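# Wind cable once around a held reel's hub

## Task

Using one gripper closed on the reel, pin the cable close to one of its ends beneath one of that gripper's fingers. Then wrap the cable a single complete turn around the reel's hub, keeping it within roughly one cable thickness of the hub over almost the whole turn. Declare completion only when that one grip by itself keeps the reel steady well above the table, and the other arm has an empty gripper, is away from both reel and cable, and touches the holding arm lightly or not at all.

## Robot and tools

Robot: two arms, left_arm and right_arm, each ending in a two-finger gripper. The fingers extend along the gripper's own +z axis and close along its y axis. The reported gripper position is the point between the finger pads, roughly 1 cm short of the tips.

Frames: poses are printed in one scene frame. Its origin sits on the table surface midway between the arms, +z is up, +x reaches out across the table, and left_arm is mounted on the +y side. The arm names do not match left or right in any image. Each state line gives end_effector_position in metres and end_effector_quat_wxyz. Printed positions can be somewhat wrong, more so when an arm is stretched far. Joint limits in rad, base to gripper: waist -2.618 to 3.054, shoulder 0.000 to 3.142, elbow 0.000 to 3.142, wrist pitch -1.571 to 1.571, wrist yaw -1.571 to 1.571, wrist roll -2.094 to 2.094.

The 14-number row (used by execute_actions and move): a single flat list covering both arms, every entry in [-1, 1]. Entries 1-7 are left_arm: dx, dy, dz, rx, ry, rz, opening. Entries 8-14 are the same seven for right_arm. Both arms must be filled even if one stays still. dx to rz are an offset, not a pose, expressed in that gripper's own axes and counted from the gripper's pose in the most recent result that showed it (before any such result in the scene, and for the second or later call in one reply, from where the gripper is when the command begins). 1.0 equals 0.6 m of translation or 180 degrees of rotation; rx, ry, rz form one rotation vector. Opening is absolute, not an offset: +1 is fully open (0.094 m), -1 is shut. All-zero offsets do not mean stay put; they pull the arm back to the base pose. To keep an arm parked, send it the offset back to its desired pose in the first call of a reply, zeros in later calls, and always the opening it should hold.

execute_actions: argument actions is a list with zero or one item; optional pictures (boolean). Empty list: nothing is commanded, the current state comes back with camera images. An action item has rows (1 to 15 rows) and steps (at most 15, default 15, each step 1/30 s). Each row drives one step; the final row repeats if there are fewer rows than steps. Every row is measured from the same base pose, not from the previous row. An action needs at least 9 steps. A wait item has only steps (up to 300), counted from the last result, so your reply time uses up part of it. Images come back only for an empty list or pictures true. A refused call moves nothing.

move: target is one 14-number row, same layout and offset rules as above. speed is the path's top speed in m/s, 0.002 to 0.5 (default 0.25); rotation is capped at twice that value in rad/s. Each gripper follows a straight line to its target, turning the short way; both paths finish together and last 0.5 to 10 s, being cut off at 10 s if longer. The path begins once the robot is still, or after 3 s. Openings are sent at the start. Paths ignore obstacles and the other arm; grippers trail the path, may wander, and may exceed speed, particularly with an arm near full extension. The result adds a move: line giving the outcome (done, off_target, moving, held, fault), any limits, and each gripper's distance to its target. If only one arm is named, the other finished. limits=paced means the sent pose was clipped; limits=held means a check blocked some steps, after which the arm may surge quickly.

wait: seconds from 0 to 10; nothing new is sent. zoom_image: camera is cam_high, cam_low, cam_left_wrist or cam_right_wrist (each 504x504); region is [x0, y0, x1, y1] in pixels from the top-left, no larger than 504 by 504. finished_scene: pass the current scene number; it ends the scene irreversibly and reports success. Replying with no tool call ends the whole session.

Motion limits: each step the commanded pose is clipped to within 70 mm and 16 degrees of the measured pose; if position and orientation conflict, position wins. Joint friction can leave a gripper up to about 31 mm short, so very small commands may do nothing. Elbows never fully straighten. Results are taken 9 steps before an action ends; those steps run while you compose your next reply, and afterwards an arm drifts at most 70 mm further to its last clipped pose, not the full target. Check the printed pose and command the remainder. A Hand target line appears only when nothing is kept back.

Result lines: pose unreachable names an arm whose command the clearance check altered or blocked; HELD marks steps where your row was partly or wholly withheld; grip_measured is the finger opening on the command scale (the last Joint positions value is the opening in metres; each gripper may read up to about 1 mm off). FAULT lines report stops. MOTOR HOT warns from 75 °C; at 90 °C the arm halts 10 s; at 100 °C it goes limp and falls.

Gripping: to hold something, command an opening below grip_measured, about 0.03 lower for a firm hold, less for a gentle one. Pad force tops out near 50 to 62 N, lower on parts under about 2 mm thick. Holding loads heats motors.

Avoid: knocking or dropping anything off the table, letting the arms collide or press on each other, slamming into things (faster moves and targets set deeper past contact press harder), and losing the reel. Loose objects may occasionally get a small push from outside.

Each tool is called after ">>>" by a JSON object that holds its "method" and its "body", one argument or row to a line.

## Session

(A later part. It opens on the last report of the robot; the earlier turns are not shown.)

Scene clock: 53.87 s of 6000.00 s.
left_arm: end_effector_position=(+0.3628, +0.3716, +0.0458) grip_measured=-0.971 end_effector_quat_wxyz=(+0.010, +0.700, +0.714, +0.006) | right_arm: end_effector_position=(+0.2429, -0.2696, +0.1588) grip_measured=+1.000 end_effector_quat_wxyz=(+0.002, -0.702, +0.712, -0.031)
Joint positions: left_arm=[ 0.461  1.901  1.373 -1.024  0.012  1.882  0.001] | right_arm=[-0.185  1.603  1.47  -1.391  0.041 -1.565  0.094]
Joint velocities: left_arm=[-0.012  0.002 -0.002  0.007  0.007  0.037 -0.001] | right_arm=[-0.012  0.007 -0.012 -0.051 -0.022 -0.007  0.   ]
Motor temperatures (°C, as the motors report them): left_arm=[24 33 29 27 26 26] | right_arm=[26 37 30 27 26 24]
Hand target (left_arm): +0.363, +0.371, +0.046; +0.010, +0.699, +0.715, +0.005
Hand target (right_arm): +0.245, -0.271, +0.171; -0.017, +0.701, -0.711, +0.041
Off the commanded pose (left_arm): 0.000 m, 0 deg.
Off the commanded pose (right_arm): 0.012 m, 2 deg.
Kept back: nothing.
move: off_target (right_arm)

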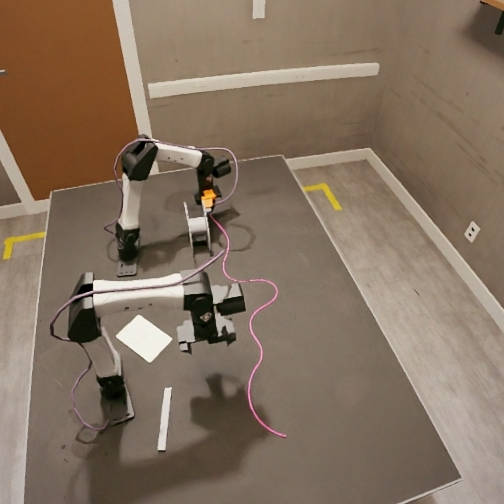

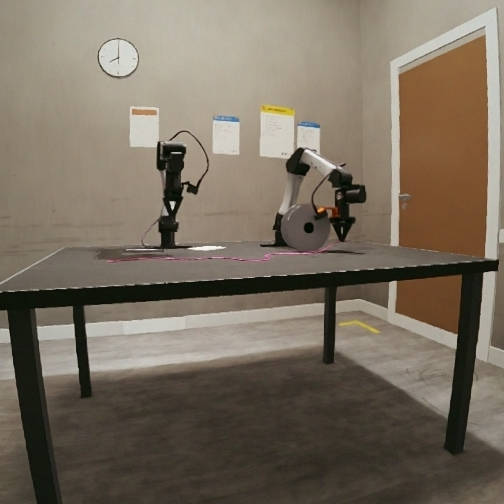

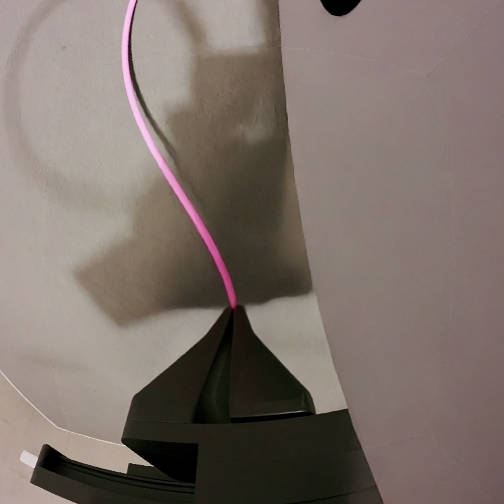

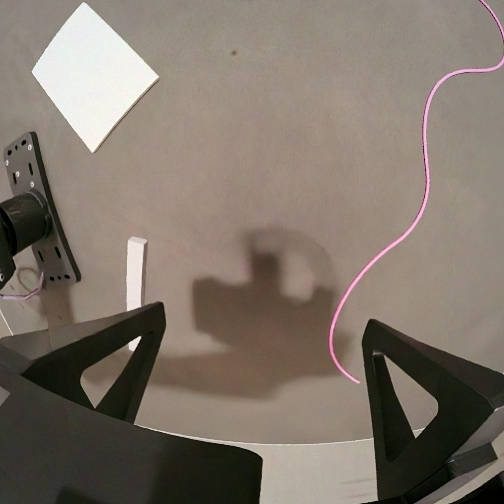

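It rolls freely; luckily the left gripper is in the way.

>>> {"method": "wait", "body": {
  "seconds": 0.5
}}

Scene clock: 55.10 s of 6000.00 s.
left_arm: end_effector_position=(+0.3628, +0.3716, +0.0458) grip_measured=-0.971 end_effector_quat_wxyz=(+0.010, +0.700, +0.714, +0.006) | right_arm: end_effector_position=(+0.2429, -0.2695, +0.1588) grip_measured=+1.000 end_effector_quat_wxyz=(+0.002, -0.703, +0.711, -0.031)
Joint positions: left_arm=[ 0.461  1.901  1.373 -1.024  0.012  1.882  0.001] | right_arm=[-0.185  1.603  1.47  -1.391  0.041 -1.568  0.094]
Joint velocities: left_arm=[-0.032 -0.017 -0.017 -0.066 -0.037 -0.007 -0.001] | right_arm=[-0.012  0.007 -0.002 -0.007 -0.066 -0.037  0.   ]
Motor temperatures (°C, as the motors report them): left_arm=[24 34 29 27 26 26] | right_arm=[26 37 30 27 26 24]
Hand target (left_arm): +0.363, +0.371, +0.046; +0.010, +0.699, +0.715, +0.005
Hand target (right_arm): +0.245, -0.271, +0.171; -0.017, +0.702, -0.711, +0.041
Off the commanded pose (left_arm): 0.000 m, 0 deg.
Off the commanded pose (right_arm): 0.012 m, 2 deg.
Kept back: nothing.
Steps of this call (steps 1 to 37: nothing new was sent). Readings (end_effector_position):
1: left_arm (+0.3628, +0.3716, +0.0458) | right_arm (+0.2429, -0.2696, +0.1588)
2: left_arm (+0.3628, +0.3716, +0.0458) | right_arm (+0.2429, -0.2696, +0.1588)
4: left_arm (+0.3628, +0.3716, +0.0458) | right_arm (+0.2429, -0.2696, +0.1588)
8: left_arm (+0.3628, +0.3716, +0.0458) | right_arm (+0.2429, -0.2695, +0.1588)
37: the state above

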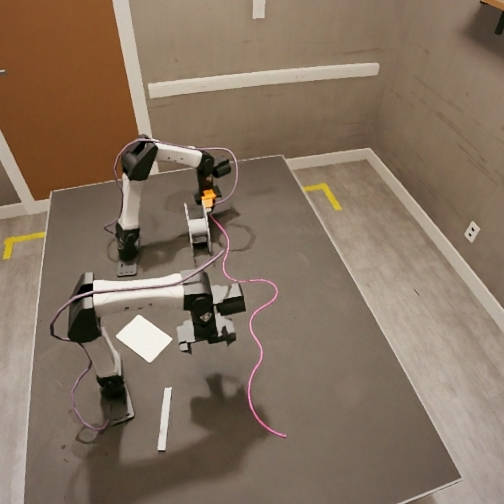

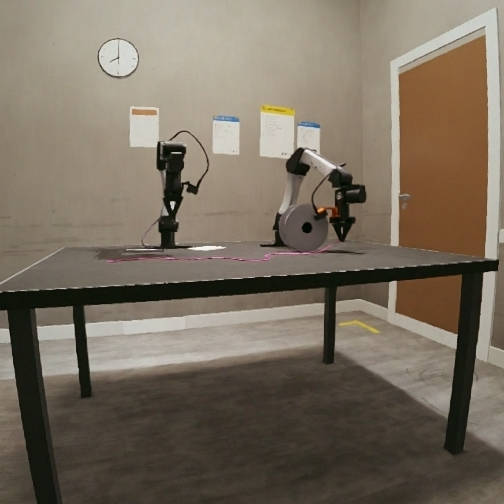

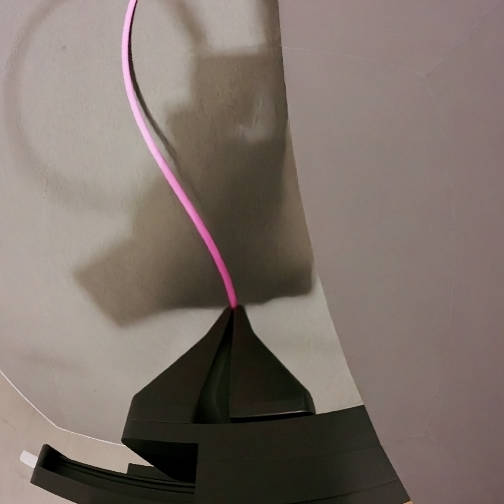

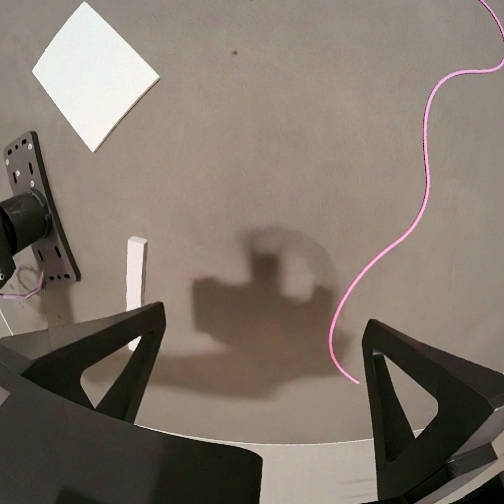

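>>> {"method": "execute_actions", "body": {
  "actions": []
}}

Scene clock: 57.50 s of 6000.00 s.
left_arm: end_effector_position=(+0.3628, +0.3716, +0.0458) grip_measured=-0.971 end_effector_quat_wxyz=(+0.010, +0.700, +0.714, +0.006) | right_arm: end_effector_position=(+0.2429, -0.2695, +0.1588) grip_measured=+1.000 end_effector_quat_wxyz=(+0.002, -0.703, +0.711, -0.031)
Joint positions: left_arm=[ 0.461  1.901  1.373 -1.024  0.012  1.882  0.001] | right_arm=[-0.185  1.603  1.47  -1.391  0.041 -1.568  0.094]
Joint velocities: left_arm=[ 0.002 -0.012 -0.012  0.007 -0.007  0.051 -0.001] | right_arm=[ 0.002 -0.002  0.012 -0.007 -0.022  0.051  0.   ]
Motor temperatures (°C, as the motors report them): left_arm=[24 34 29 27 26 26] | right_arm=[26 37 31 27 26 24]
Hand target (left_arm): +0.363, +0.371, +0.046; +0.010, +0.699, +0.715, +0.005
Hand target (right_arm): +0.245, -0.271, +0.171; -0.017, +0.702, -0.711, +0.041
Off the commanded pose (left_arm): 0.000 m, 0 deg.
Off the commanded pose (right_arm): 0.012 m, 2 deg.
Kept back: nothing.
Steps of this call (steps 1 to 72: nothing new was sent). Readings (end_effector_position):
1: left_arm (+0.3628, +0.3716, +0.0458) | right_arm (+0.2429, -0.2695, +0.1588)
2: left_arm (+0.3628, +0.3716, +0.0458) | right_arm (+0.2429, -0.2695, +0.1588)
4: left_arm (+0.3628, +0.3716, +0.0458) | right_arm (+0.2429, -0.2695, +0.1588)
8: left_arm (+0.3628, +0.3716, +0.0458) | right_arm (+0.2429, -0.2695, +0.1588)
72: the state above

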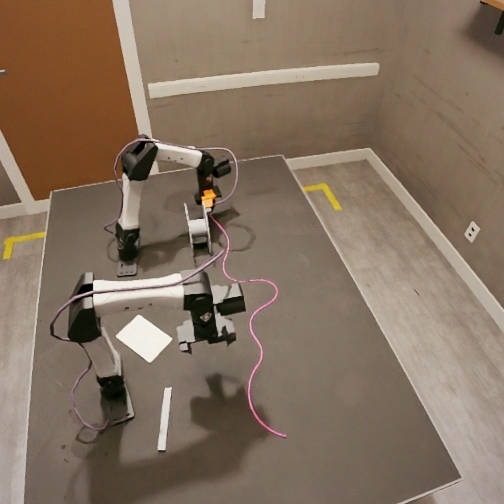

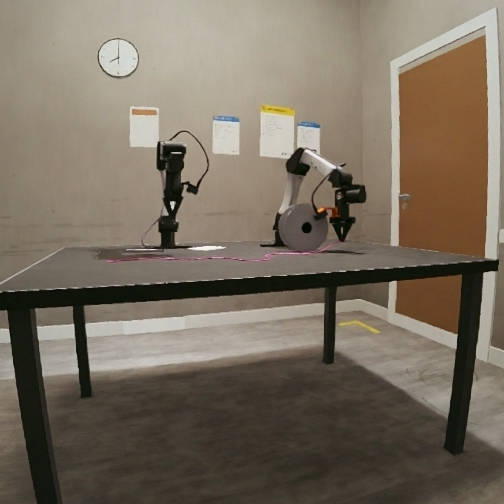

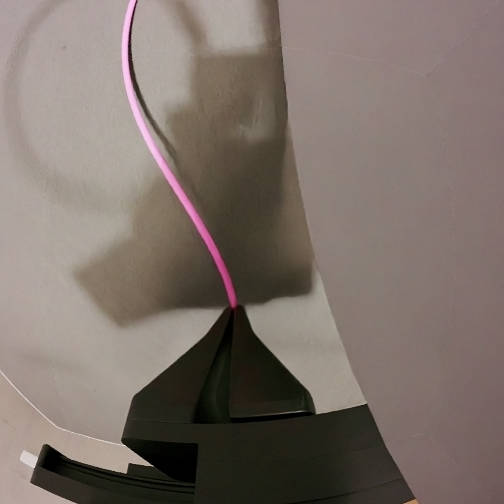

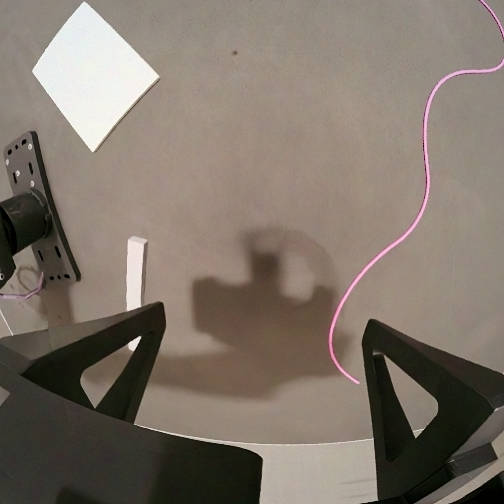

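>>> {"method": "move", "body": {
  "target": [0,0,0,0,0,0,-1, -0.533,-0.045,0.1,0,-0.5,0,1],
  "speed": 0.25
}}

Scene clock: 62.27 s of 6000.00 s.
left_arm: end_effector_position=(+0.3628, +0.3716, +0.0458) grip_measured=-0.971 end_effector_quat_wxyz=(+0.010, +0.700, +0.714, +0.006) | right_arm: end_effector_position=(+0.2859, +0.0464, +0.0958) grip_measured=+1.000 end_effector_quat_wxyz=(+0.519, -0.522, +0.492, +0.465)
Joint positions: left_arm=[ 0.461  1.901  1.373 -1.024  0.012  1.882  0.001] | right_arm=[ 0.211  2.169  0.824  1.273 -1.157 -0.152  0.094]
Joint velocities: left_arm=[-0.022  0.002 -0.007 -0.037  0.081  0.095 -0.   ] | right_arm=[-0.002  0.007  0.012  0.081 -0.022  0.066  0.   ]
Motor temperatures (°C, as the motors report them): left_arm=[24 34 29 27 26 26] | right_arm=[26 36 31 27 26 24]
Hand target (left_arm): +0.363, +0.372, +0.046; +0.010, +0.700, +0.714, +0.006
Hand target (right_arm): +0.279, +0.047, +0.087; +0.510, -0.518, +0.500, +0.470
Off the commanded pose (left_arm): 0.000 m, 0 deg.
Off the commanded pose (right_arm): 0.013 m, 2 deg.
Kept back: nothing.
move: off_target (right_arm)

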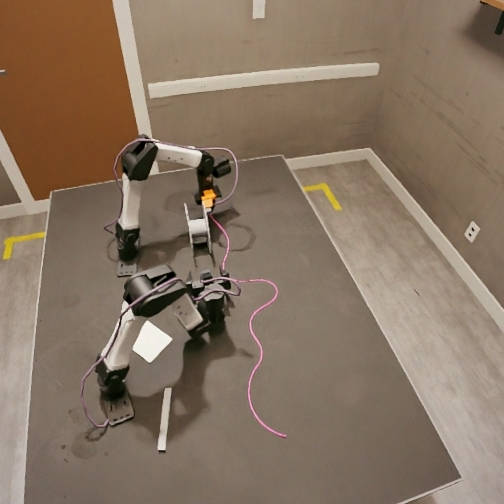

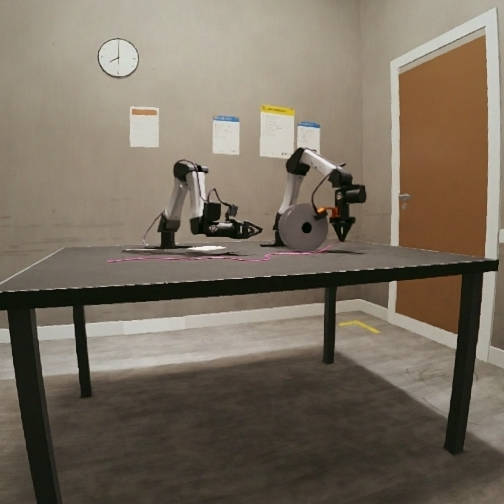

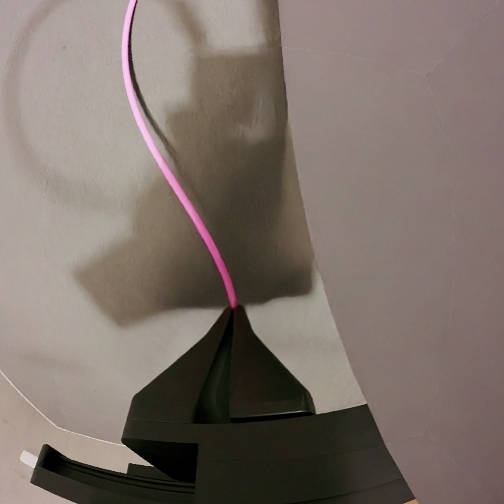

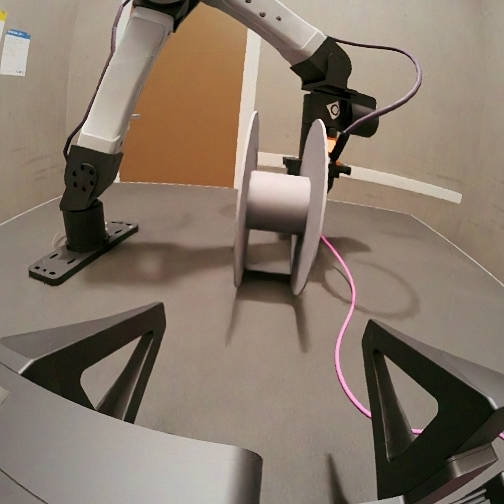

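>>> {"method": "move", "body": {
  "target": [0,0,0,0,0,0,-1, 0,0.04,0.1,0,0,0,-0.2],
  "speed": 0.1
}}

Scene clock: 63.60 s of 6000.00 s.
left_arm: end_effector_position=(+0.3628, +0.3716, +0.0458) grip_measured=-0.971 end_effector_quat_wxyz=(+0.010, +0.700, +0.714, +0.006) | right_arm: end_effector_position=(+0.2560, +0.1013, +0.0867) grip_measured=-0.199 end_effector_quat_wxyz=(+0.508, -0.523, +0.500, +0.468)
Joint positions: left_arm=[ 0.461  1.901  1.373 -1.024  0.012  1.882  0.001] | right_arm=[ 0.386  2.19   0.824  1.282 -0.988 -0.132  0.038]
Joint velocities: left_arm=[-0.007 -0.017 -0.017 -0.007 -0.037  0.066  0.001] | right_arm=[-0.002  0.002  0.002  0.007 -0.007  0.007 -0.001]
Motor temperatures (°C, as the motors report them): left_arm=[24 35 29 27 26 26] | right_arm=[26 36 31 27 26 24]
Hand target (left_arm): +0.363, +0.372, +0.046; +0.010, +0.700, +0.714, +0.006
Hand target (right_arm): +0.263, +0.107, +0.093; +0.519, -0.521, +0.491, +0.466
Off the commanded pose (left_arm): 0.000 m, 0 deg.
Off the commanded pose (right_arm): 0.011 m, 2 deg.
Kept back: nothing.
move: off_target (right_arm)

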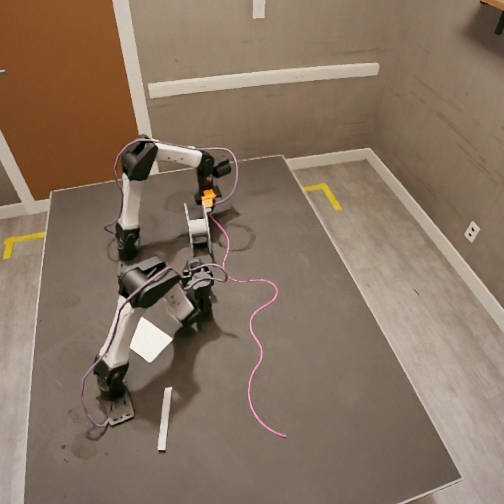

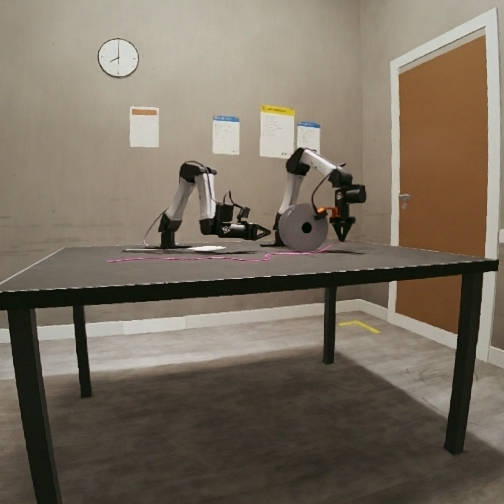

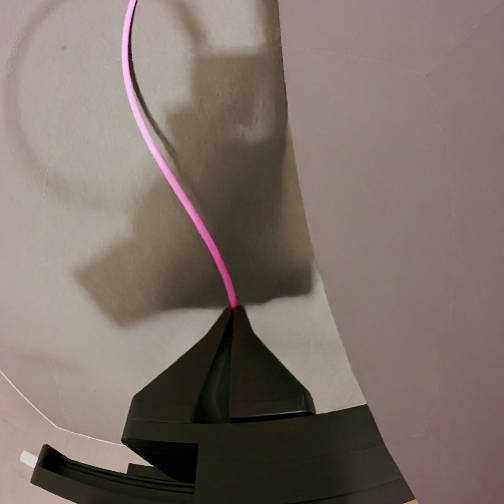

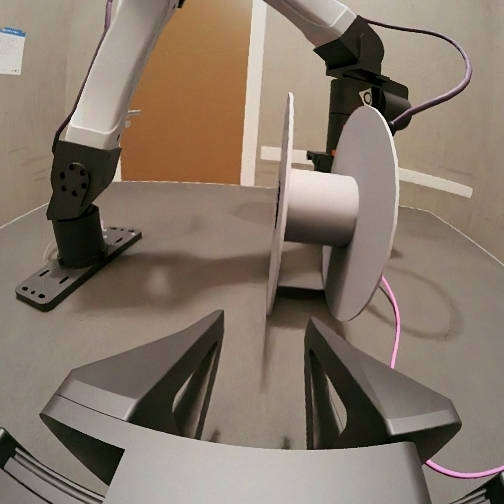

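>>> {"method": "move", "body": {
  "target": [0,0,0,0,0,0,-1, -0.01,-0.02,0.11,0,0,0,-0.2],
  "speed": 0.06
}}

Scene clock: 65.33 s of 6000.00 s.
left_arm: end_effector_position=(+0.3628, +0.3716, +0.0458) grip_measured=-0.971 end_effector_quat_wxyz=(+0.010, +0.700, +0.714, +0.006) | right_arm: end_effector_position=(+0.2659, +0.1615, +0.0903) grip_measured=-0.199 end_effector_quat_wxyz=(+0.507, -0.524, +0.499, +0.468)
Joint positions: left_arm=[ 0.461  1.901  1.373 -1.024  0.012  1.882  0.001] | right_arm=[ 0.5    2.266  1.024  1.167 -0.876 -0.122  0.038]
Joint velocities: left_arm=[-0.012  0.022 -0.007  0.051  0.022  0.037 -0.001] | right_arm=[ 0.002  0.002 -0.012 -0.051  0.007 -0.022  0.   ]
Motor temperatures (°C, as the motors report them): left_arm=[24 35 29 27 26 26] | right_arm=[26 36 31 28 26 24]
Hand target (left_arm): +0.363, +0.372, +0.046; +0.010, +0.700, +0.714, +0.006
Hand target (right_arm): +0.269, +0.167, +0.090; +0.508, -0.522, +0.500, +0.469
Off the commanded pose (left_arm): 0.000 m, 0 deg.
Off the commanded pose (right_arm): 0.007 m, 0 deg.
Kept back: nothing.
move: done

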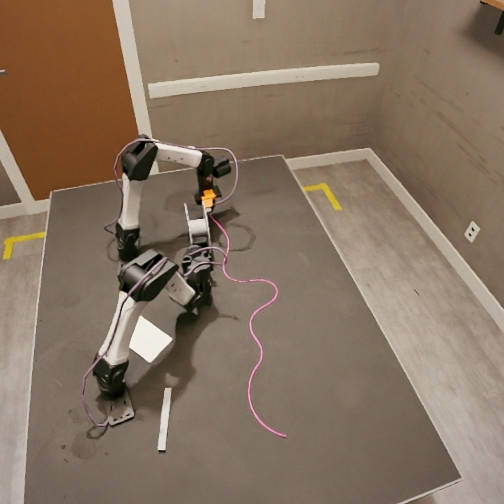

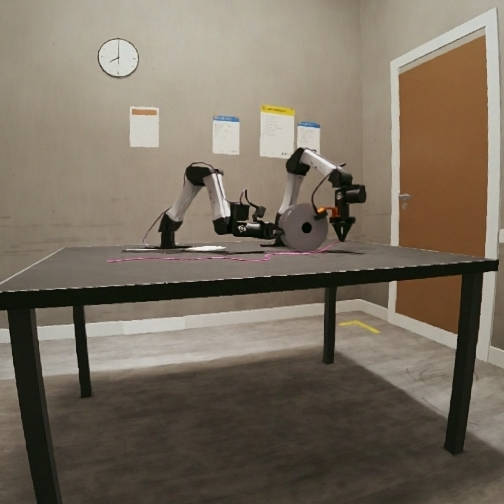

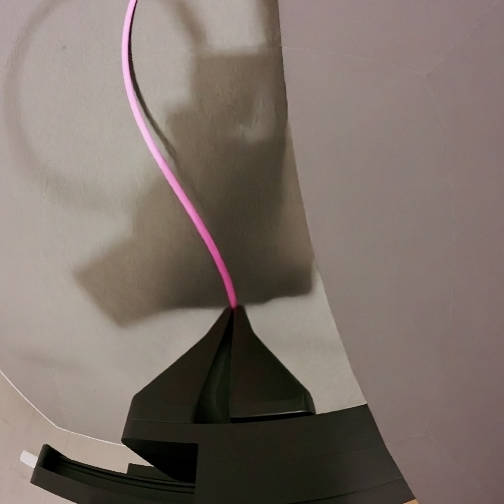

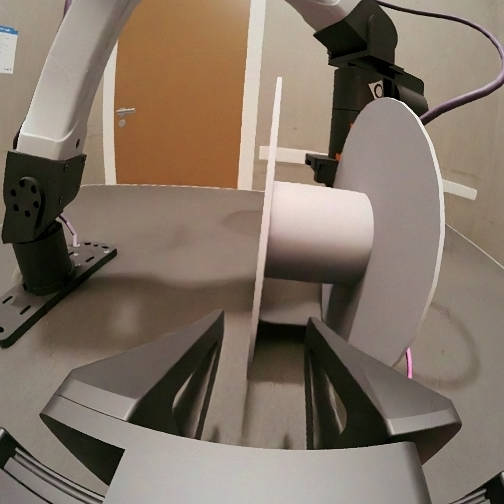

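>>> {"method": "move", "body": {
  "target": [0,0,0,0,0,0,-1, 0,0,0.04,0,0,0,-0.2],
  "speed": 0.05
}}

>>> {"method": "move", "body": {
  "target": [0,0,0,0,0,0,-1, 0,0,0,0,0,0,-1]
}}

Scene clock: 66.43 s of 6000.00 s.
left_arm: end_effector_position=(+0.3628, +0.3716, +0.0458) grip_measured=-0.971 end_effector_quat_wxyz=(+0.010, +0.700, +0.714, +0.006) | right_arm: end_effector_position=(+0.2637, +0.1793, +0.0888) grip_measured=-0.199 end_effector_quat_wxyz=(+0.506, -0.525, +0.499, +0.467)
Joint positions: left_arm=[ 0.461  1.901  1.373 -1.024  0.012  1.882  0.001] | right_arm=[ 0.537  2.29   1.073  1.141 -0.841 -0.122  0.038]
Joint velocities: left_arm=[-0.017 -0.007 -0.002  0.007 -0.037 -0.081 -0.001] | right_arm=[-0.007  0.002 -0.002  0.007 -0.007 -0.007 -0.001]
Motor temperatures (°C, as the motors report them): left_arm=[24 35 30 27 26 26] | right_arm=[26 36 31 28 26 24]
Hand target (left_arm): +0.363, +0.372, +0.046; +0.010, +0.700, +0.714, +0.006
Hand target (right_arm): +0.266, +0.185, +0.089; +0.507, -0.524, +0.499, +0.468
Off the commanded pose (left_arm): 0.000 m, 0 deg.
Off the commanded pose (right_arm): 0.007 m, 0 deg.
Kept back: nothing.
move: done

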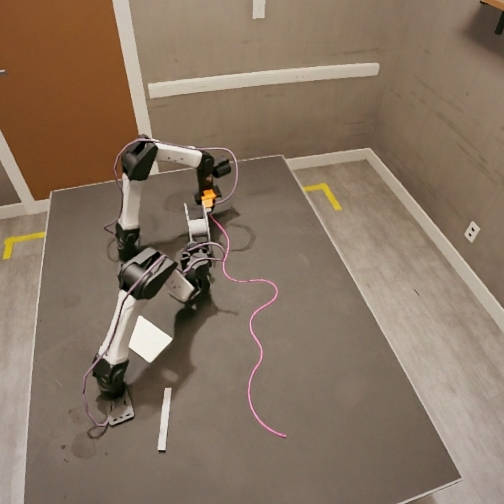

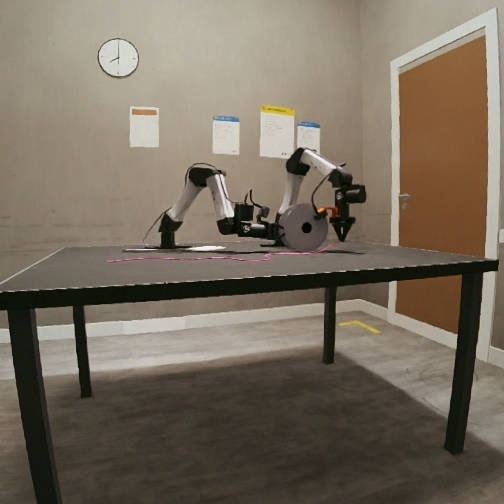

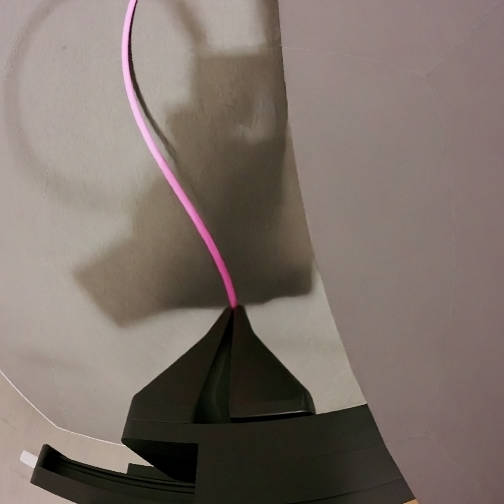

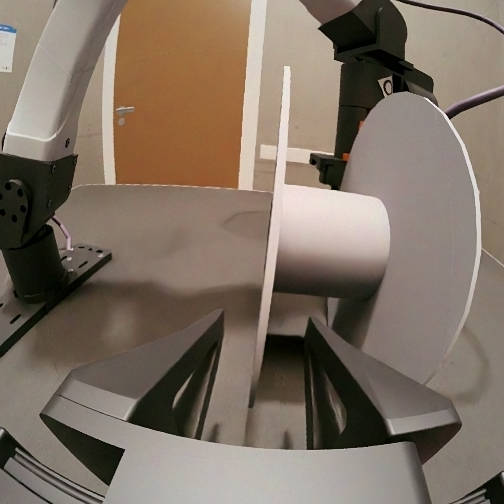

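Scene clock: 66.93 s of 6000.00 s.
left_arm: end_effector_position=(+0.3628, +0.3716, +0.0458) grip_measured=-0.971 end_effector_quat_wxyz=(+0.010, +0.700, +0.714, +0.006) | right_arm: end_effector_position=(+0.2633, +0.1793, +0.0886) grip_measured=-0.964 end_effector_quat_wxyz=(+0.505, -0.525, +0.499, +0.469)
Joint positions: left_arm=[ 0.461  1.901  1.373 -1.024  0.012  1.882  0.001] | right_arm=[ 0.537  2.29   1.073  1.14  -0.843 -0.12   0.002]
Joint velocities: left_arm=[-0.017  0.002  0.017  0.007 -0.022 -0.022  0.001] | right_arm=[-0.022 -0.007 -0.017  0.051 -0.051  0.022 -0.   ]
Motor temperatures (°C, as the motors report them): left_arm=[24 35 30 27 26 26] | right_arm=[26 36 31 28 26 24]
Hand target (left_arm): +0.363, +0.372, +0.046; +0.010, +0.700, +0.714, +0.006
Hand target (right_arm): +0.264, +0.179, +0.089; +0.506, -0.525, +0.499, +0.468
Off the commanded pose (left_arm): 0.000 m, 0 deg.
Off the commanded pose (right_arm): 0.000 m, 0 deg.
Kept back: nothing.
move: done

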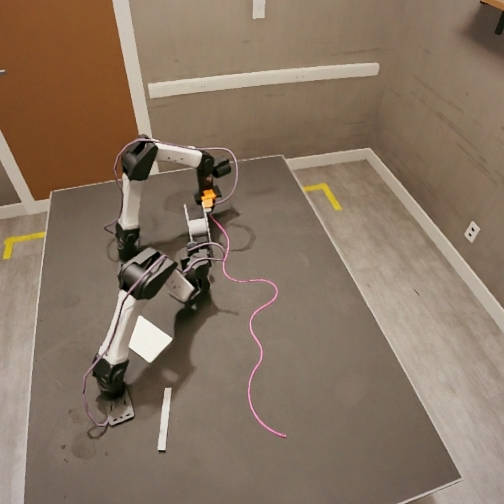

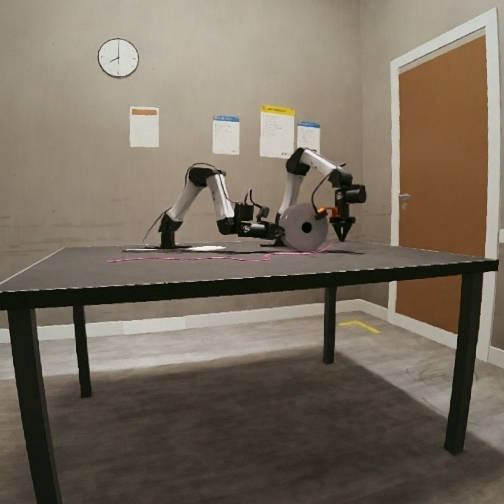

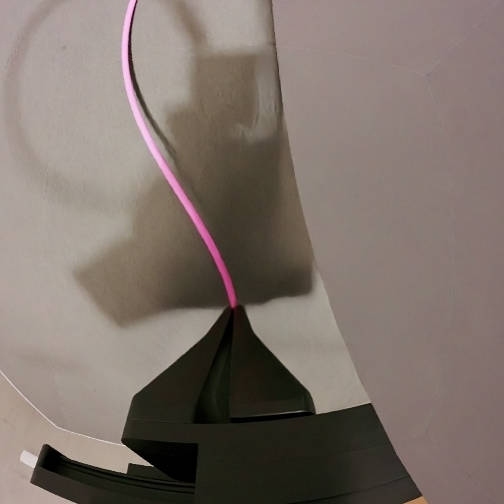

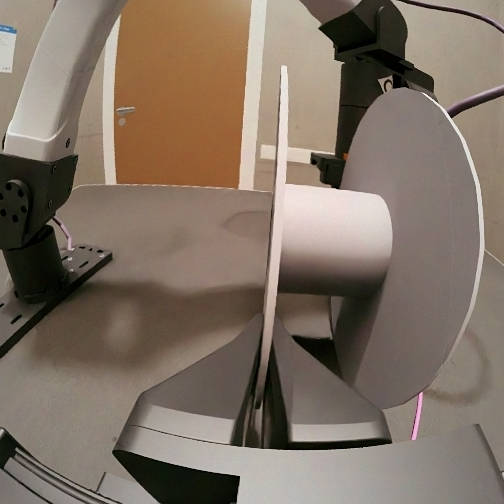

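>>> {"method": "move", "body": {
  "target": [0,0,0,0,0,0,-1, -0.1,0,-0.25,0,0,0,-1],
  "speed": 0.1
}}

>>> {"method": "move", "body": {
  "target": [0,0,0,0,0,0,-1, 0,0,0,0,0,0.5,-1],
  "speed": 0.2
}}

Scene clock: 69.50 s of 6000.00 s.
left_arm: end_effector_position=(+0.3628, +0.3716, +0.0458) grip_measured=-0.971 end_effector_quat_wxyz=(+0.010, +0.700, +0.714, +0.006) | right_arm: end_effector_position=(+0.2637, +0.0355, +0.1390) grip_measured=-0.964 end_effector_quat_wxyz=(+0.478, -0.512, +0.533, +0.475)
Joint positions: left_arm=[ 0.461  1.901  1.373 -1.024  0.012  1.882  0.001] | right_arm=[ 0.208  1.874  0.754  0.895 -1.153 -0.189  0.002]
Joint velocities: left_arm=[-0.007 -0.002  0.002 -0.022 -0.051 -0.095 -0.   ] | right_arm=[-0.002  0.007  0.002 -0.037 -0.022 -0.051  0.   ]
Motor temperatures (°C, as the motors report them): left_arm=[24 35 30 27 26 26] | right_arm=[26 37 31 28 26 24]
Hand target (left_arm): +0.363, +0.372, +0.046; +0.010, +0.700, +0.714, +0.006
Hand target (right_arm): +0.259, +0.033, +0.156; +0.504, -0.528, +0.500, +0.466
Off the commanded pose (left_arm): 0.000 m, 0 deg.
Off the commanded pose (right_arm): 0.018 m, 5 deg.
Kept back: nothing.
move: off_target (right_arm)

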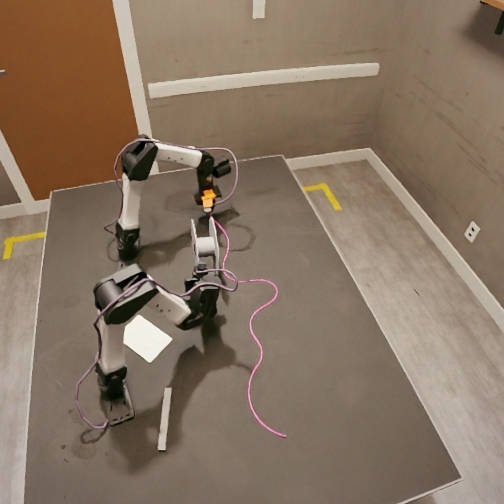

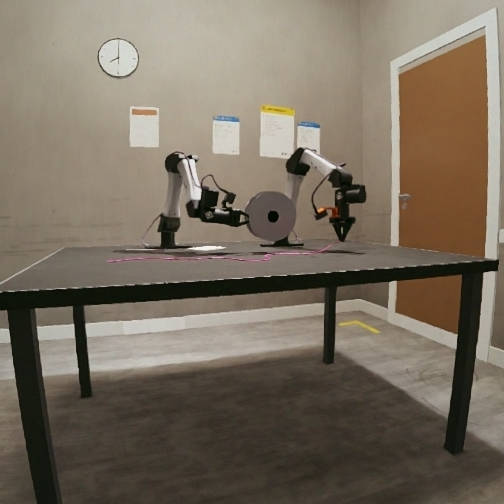

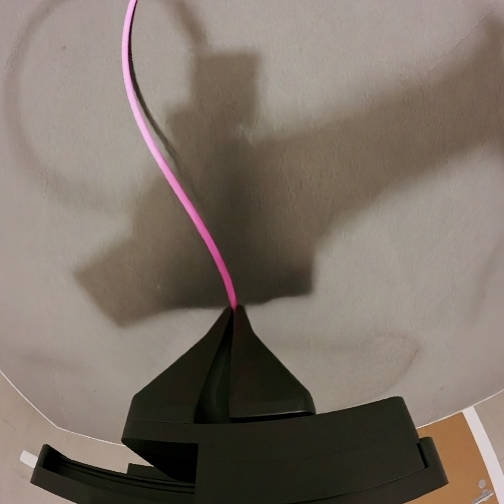

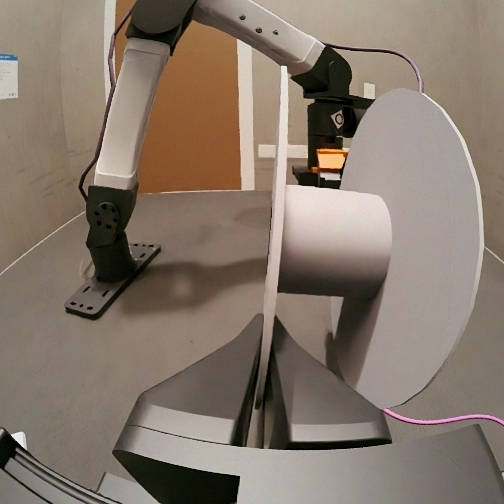

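Scene clock: 73.97 s of 6000.00 s.
left_arm: end_effector_position=(+0.3628, +0.3716, +0.0458) grip_measured=-0.971 end_effector_quat_wxyz=(+0.010, +0.700, +0.714, +0.006) | right_arm: end_effector_position=(+0.2623, +0.0343, +0.1272) grip_measured=-0.966 end_effector_quat_wxyz=(-0.017, +0.037, +0.749, +0.661)
Joint positions: left_arm=[ 0.461  1.901  1.373 -1.024  0.012  1.882  0.001] | right_arm=[ 0.208  1.874  0.754  0.812 -1.144  1.365  0.002]
Joint velocities: left_arm=[-0.007  0.007 -0.002  0.066 -0.051  0.066 -0.   ] | right_arm=[-0.002 -0.002  0.022 -0.007 -0.007 -0.007  0.   ]
Motor temperatures (°C, as the motors report them): left_arm=[24 35 30 27 26 26] | right_arm=[26 36 31 29 26 24]
Hand target (left_arm): +0.363, +0.372, +0.046; +0.010, +0.700, +0.714, +0.006
Hand target (right_arm): +0.263, +0.035, +0.139; +0.002, +0.014, +0.740, +0.673
Off the commanded pose (left_arm): 0.000 m, 0 deg.
Off the commanded pose (right_arm): 0.012 m, 4 deg.
Kept back: nothing.
move: off_target (right_arm)

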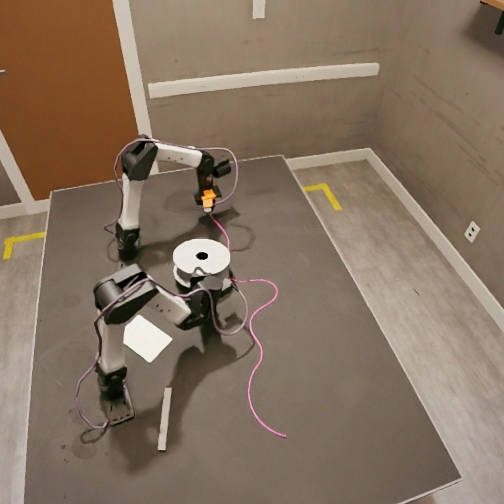

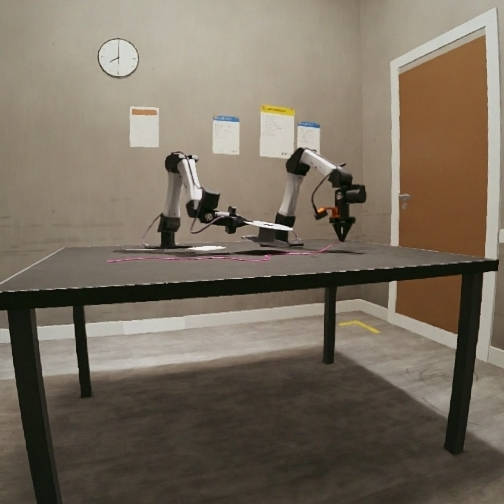

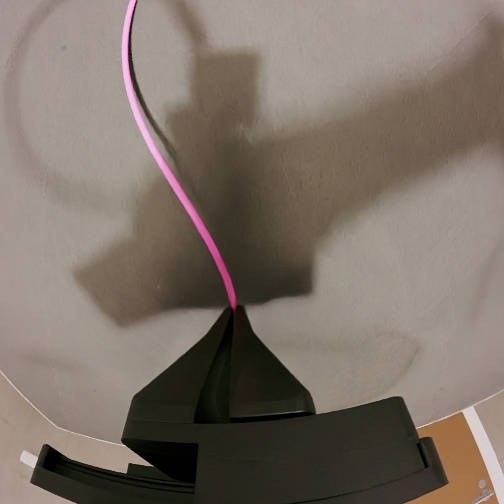

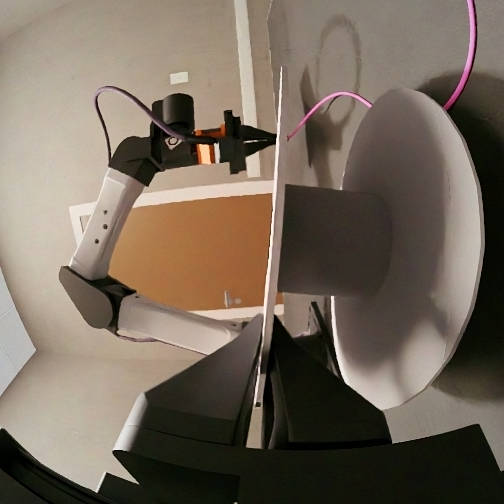

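>>> {"method": "move", "body": {
  "target": [0,0,0,0,0,0,-1, 0.015,-0.08,0,-0.06,0.009,-0.024,-1],
  "speed": 0.05
}}

Scene clock: 76.63 s of 6000.00 s.
left_arm: end_effector_position=(+0.3628, +0.3716, +0.0458) grip_measured=-0.971 end_effector_quat_wxyz=(+0.010, +0.700, +0.714, +0.006) | right_arm: end_effector_position=(+0.2529, +0.0331, +0.0808) grip_measured=-0.966 end_effector_quat_wxyz=(-0.003, +0.007, +0.707, +0.707)
Joint positions: left_arm=[ 0.461  1.901  1.373 -1.024  0.012  1.882  0.001] | right_arm=[ 0.208  2.222  0.689  1.532 -1.18   1.585  0.002]
Joint velocities: left_arm=[ 0.012  0.012  0.002  0.022 -0.081  0.007 -0.   ] | right_arm=[ 0.012  0.007  0.002 -0.066  0.007 -0.139 -0.001]
Motor temperatures (°C, as the motors report them): left_arm=[24 36 30 27 26 26] | right_arm=[26 36 30 30 26 24]
Hand target (left_arm): +0.363, +0.372, +0.046; +0.010, +0.700, +0.714, +0.006
Hand target (right_arm): +0.249, +0.029, +0.080; -0.000, -0.000, +0.705, +0.709
Off the commanded pose (left_arm): 0.000 m, 0 deg.
Off the commanded pose (right_arm): 0.006 m, 4 deg.
joint sent to its limit (right arm) — the command would take joint 4 (wrist pitch) past its upper limit, so that joint was sent only as far as its limit.
Kept back: nothing.
move: off_target (right_arm)

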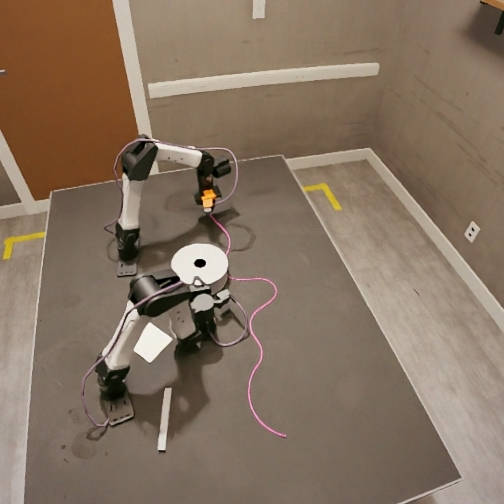

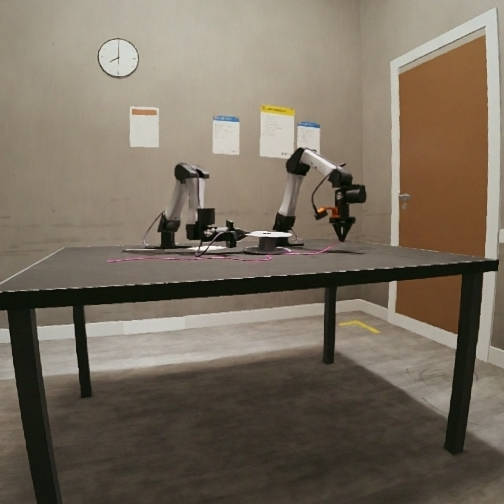

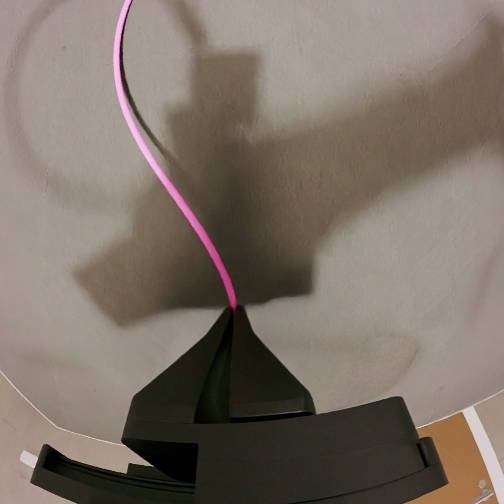

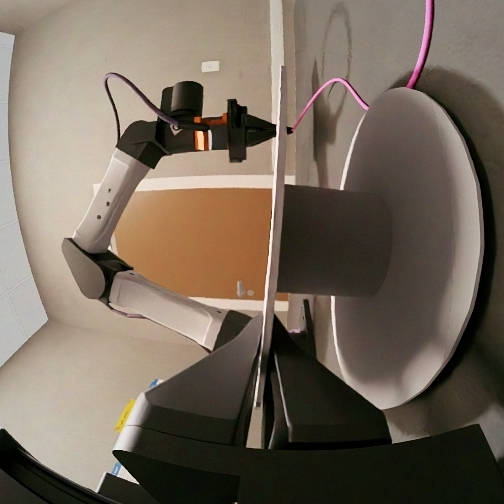

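>>> {"method": "move", "body": {
  "target": [0,0,0,0,0,0,-1, 0,0.06,0,0,0,0,-1],
  "speed": 0.08
}}

>>> {"method": "move", "body": {
  "target": [0.03,0.17,-0.03,0,0,0,-1, 0,0,0,0,0,0,-1],
  "speed": 0.12
}}

Scene clock: 78.03 s of 6000.00 s.
left_arm: end_effector_position=(+0.3628, +0.3716, +0.0458) grip_measured=-0.971 end_effector_quat_wxyz=(+0.010, +0.700, +0.714, +0.006) | right_arm: end_effector_position=(+0.2541, +0.0338, +0.0997) grip_measured=-0.966 end_effector_quat_wxyz=(-0.030, +0.032, +0.717, +0.696)
Joint positions: left_arm=[ 0.461  1.901  1.373 -1.024  0.012  1.882  0.001] | right_arm=[ 0.208  2.095  0.689  1.329 -1.183  1.588  0.002]
Joint velocities: left_arm=[-0.007 -0.007 -0.012 -0.007  0.022  0.095  0.   ] | right_arm=[-0.012 -0.027  0.012 -0.051 -0.037 -0.037  0.001]
Motor temperatures (°C, as the motors report them): left_arm=[24 36 30 27 26 26] | right_arm=[26 36 30 30 26 24]
Hand target (left_arm): +0.363, +0.372, +0.046; +0.010, +0.700, +0.714, +0.006
Hand target (right_arm): +0.254, +0.033, +0.117; -0.003, +0.007, +0.708, +0.707
Off the commanded pose (left_arm): 0.000 m, 0 deg.
Off the commanded pose (right_arm): 0.017 m, 4 deg.
Kept back: nothing.
move: off_target (right_arm)

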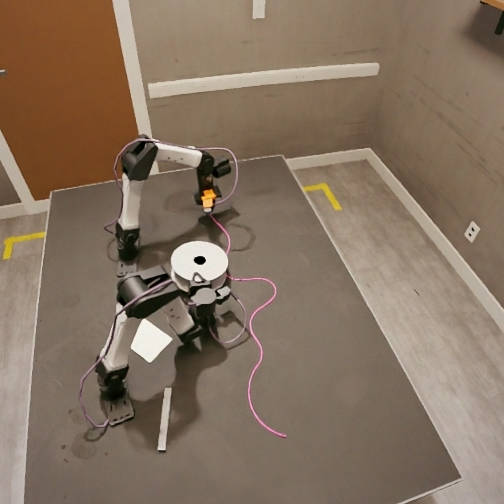

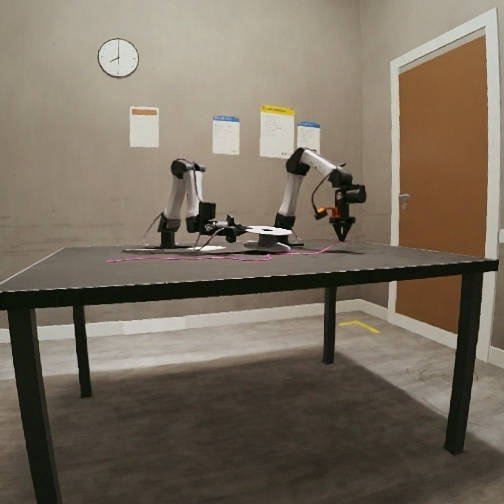

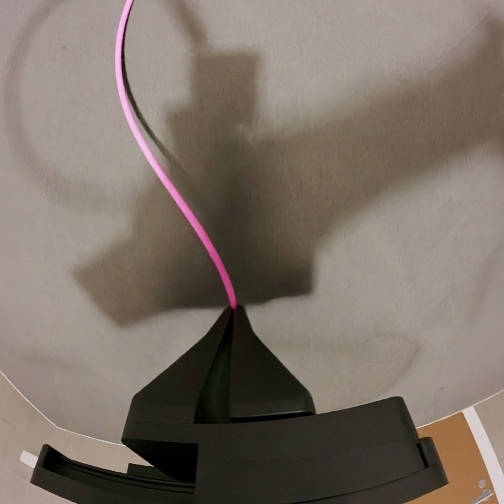

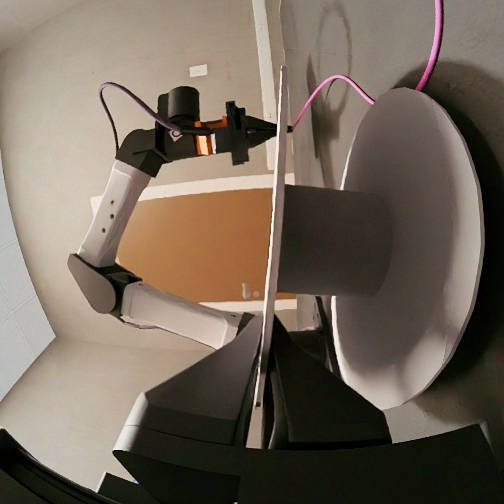

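Scene clock: 79.57 s of 6000.00 s.
left_arm: end_effector_position=(+0.4637, +0.3938, +0.0729) grip_measured=-0.971 end_effector_quat_wxyz=(+0.017, +0.700, +0.713, +0.016) | right_arm: end_effector_position=(+0.2537, +0.0336, +0.0943) grip_measured=-0.966 end_effector_quat_wxyz=(-0.042, +0.045, +0.721, +0.690)
Joint positions: left_arm=[ 0.435  2.281  2.06  -1.306  0.014  1.859  0.001] | right_arm=[ 0.208  2.095  0.689  1.29  -1.182  1.588  0.002]
Joint velocities: left_arm=[ 0.007 -0.002 -0.007  0.022 -0.022 -0.037 -0.001] | right_arm=[-0.002 -0.012 -0.012  0.007  0.007 -0.037  0.001]
Motor temperatures (°C, as the motors report them): left_arm=[24 36 30 27 26 26] | right_arm=[26 36 30 30 26 24]
Hand target (left_arm): +0.464, +0.391, +0.067; +0.010, +0.700, +0.714, +0.006
Hand target (right_arm): +0.254, +0.034, +0.100; -0.030, +0.032, +0.717, +0.696
Off the commanded pose (left_arm): 0.007 m, 1 deg.
Off the commanded pose (right_arm): 0.005 m, 2 deg.
Kept back: nothing.
move: done

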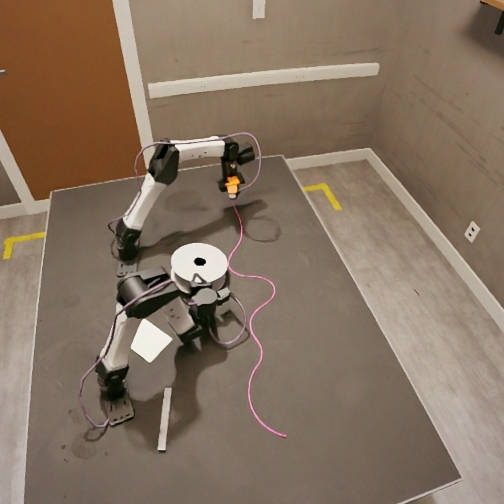

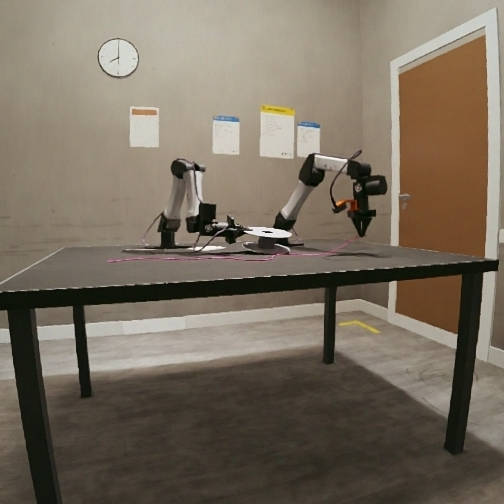

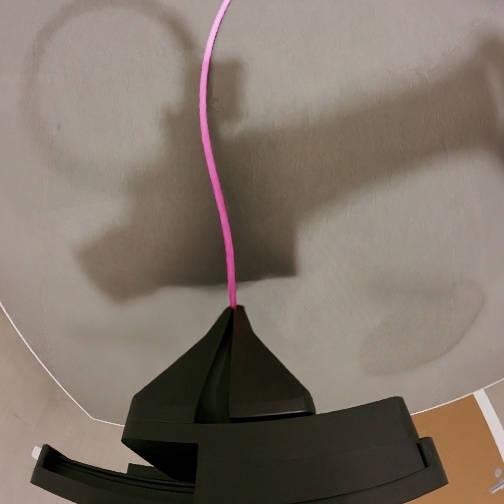

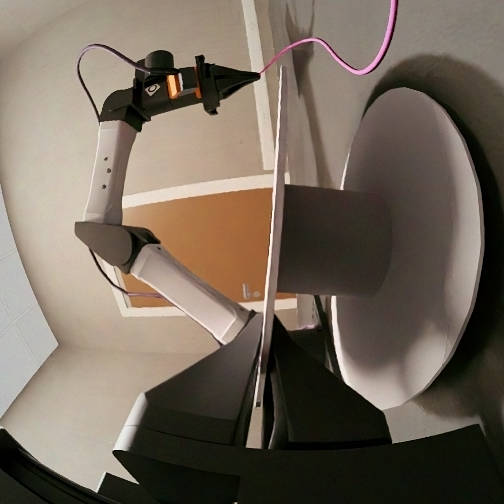

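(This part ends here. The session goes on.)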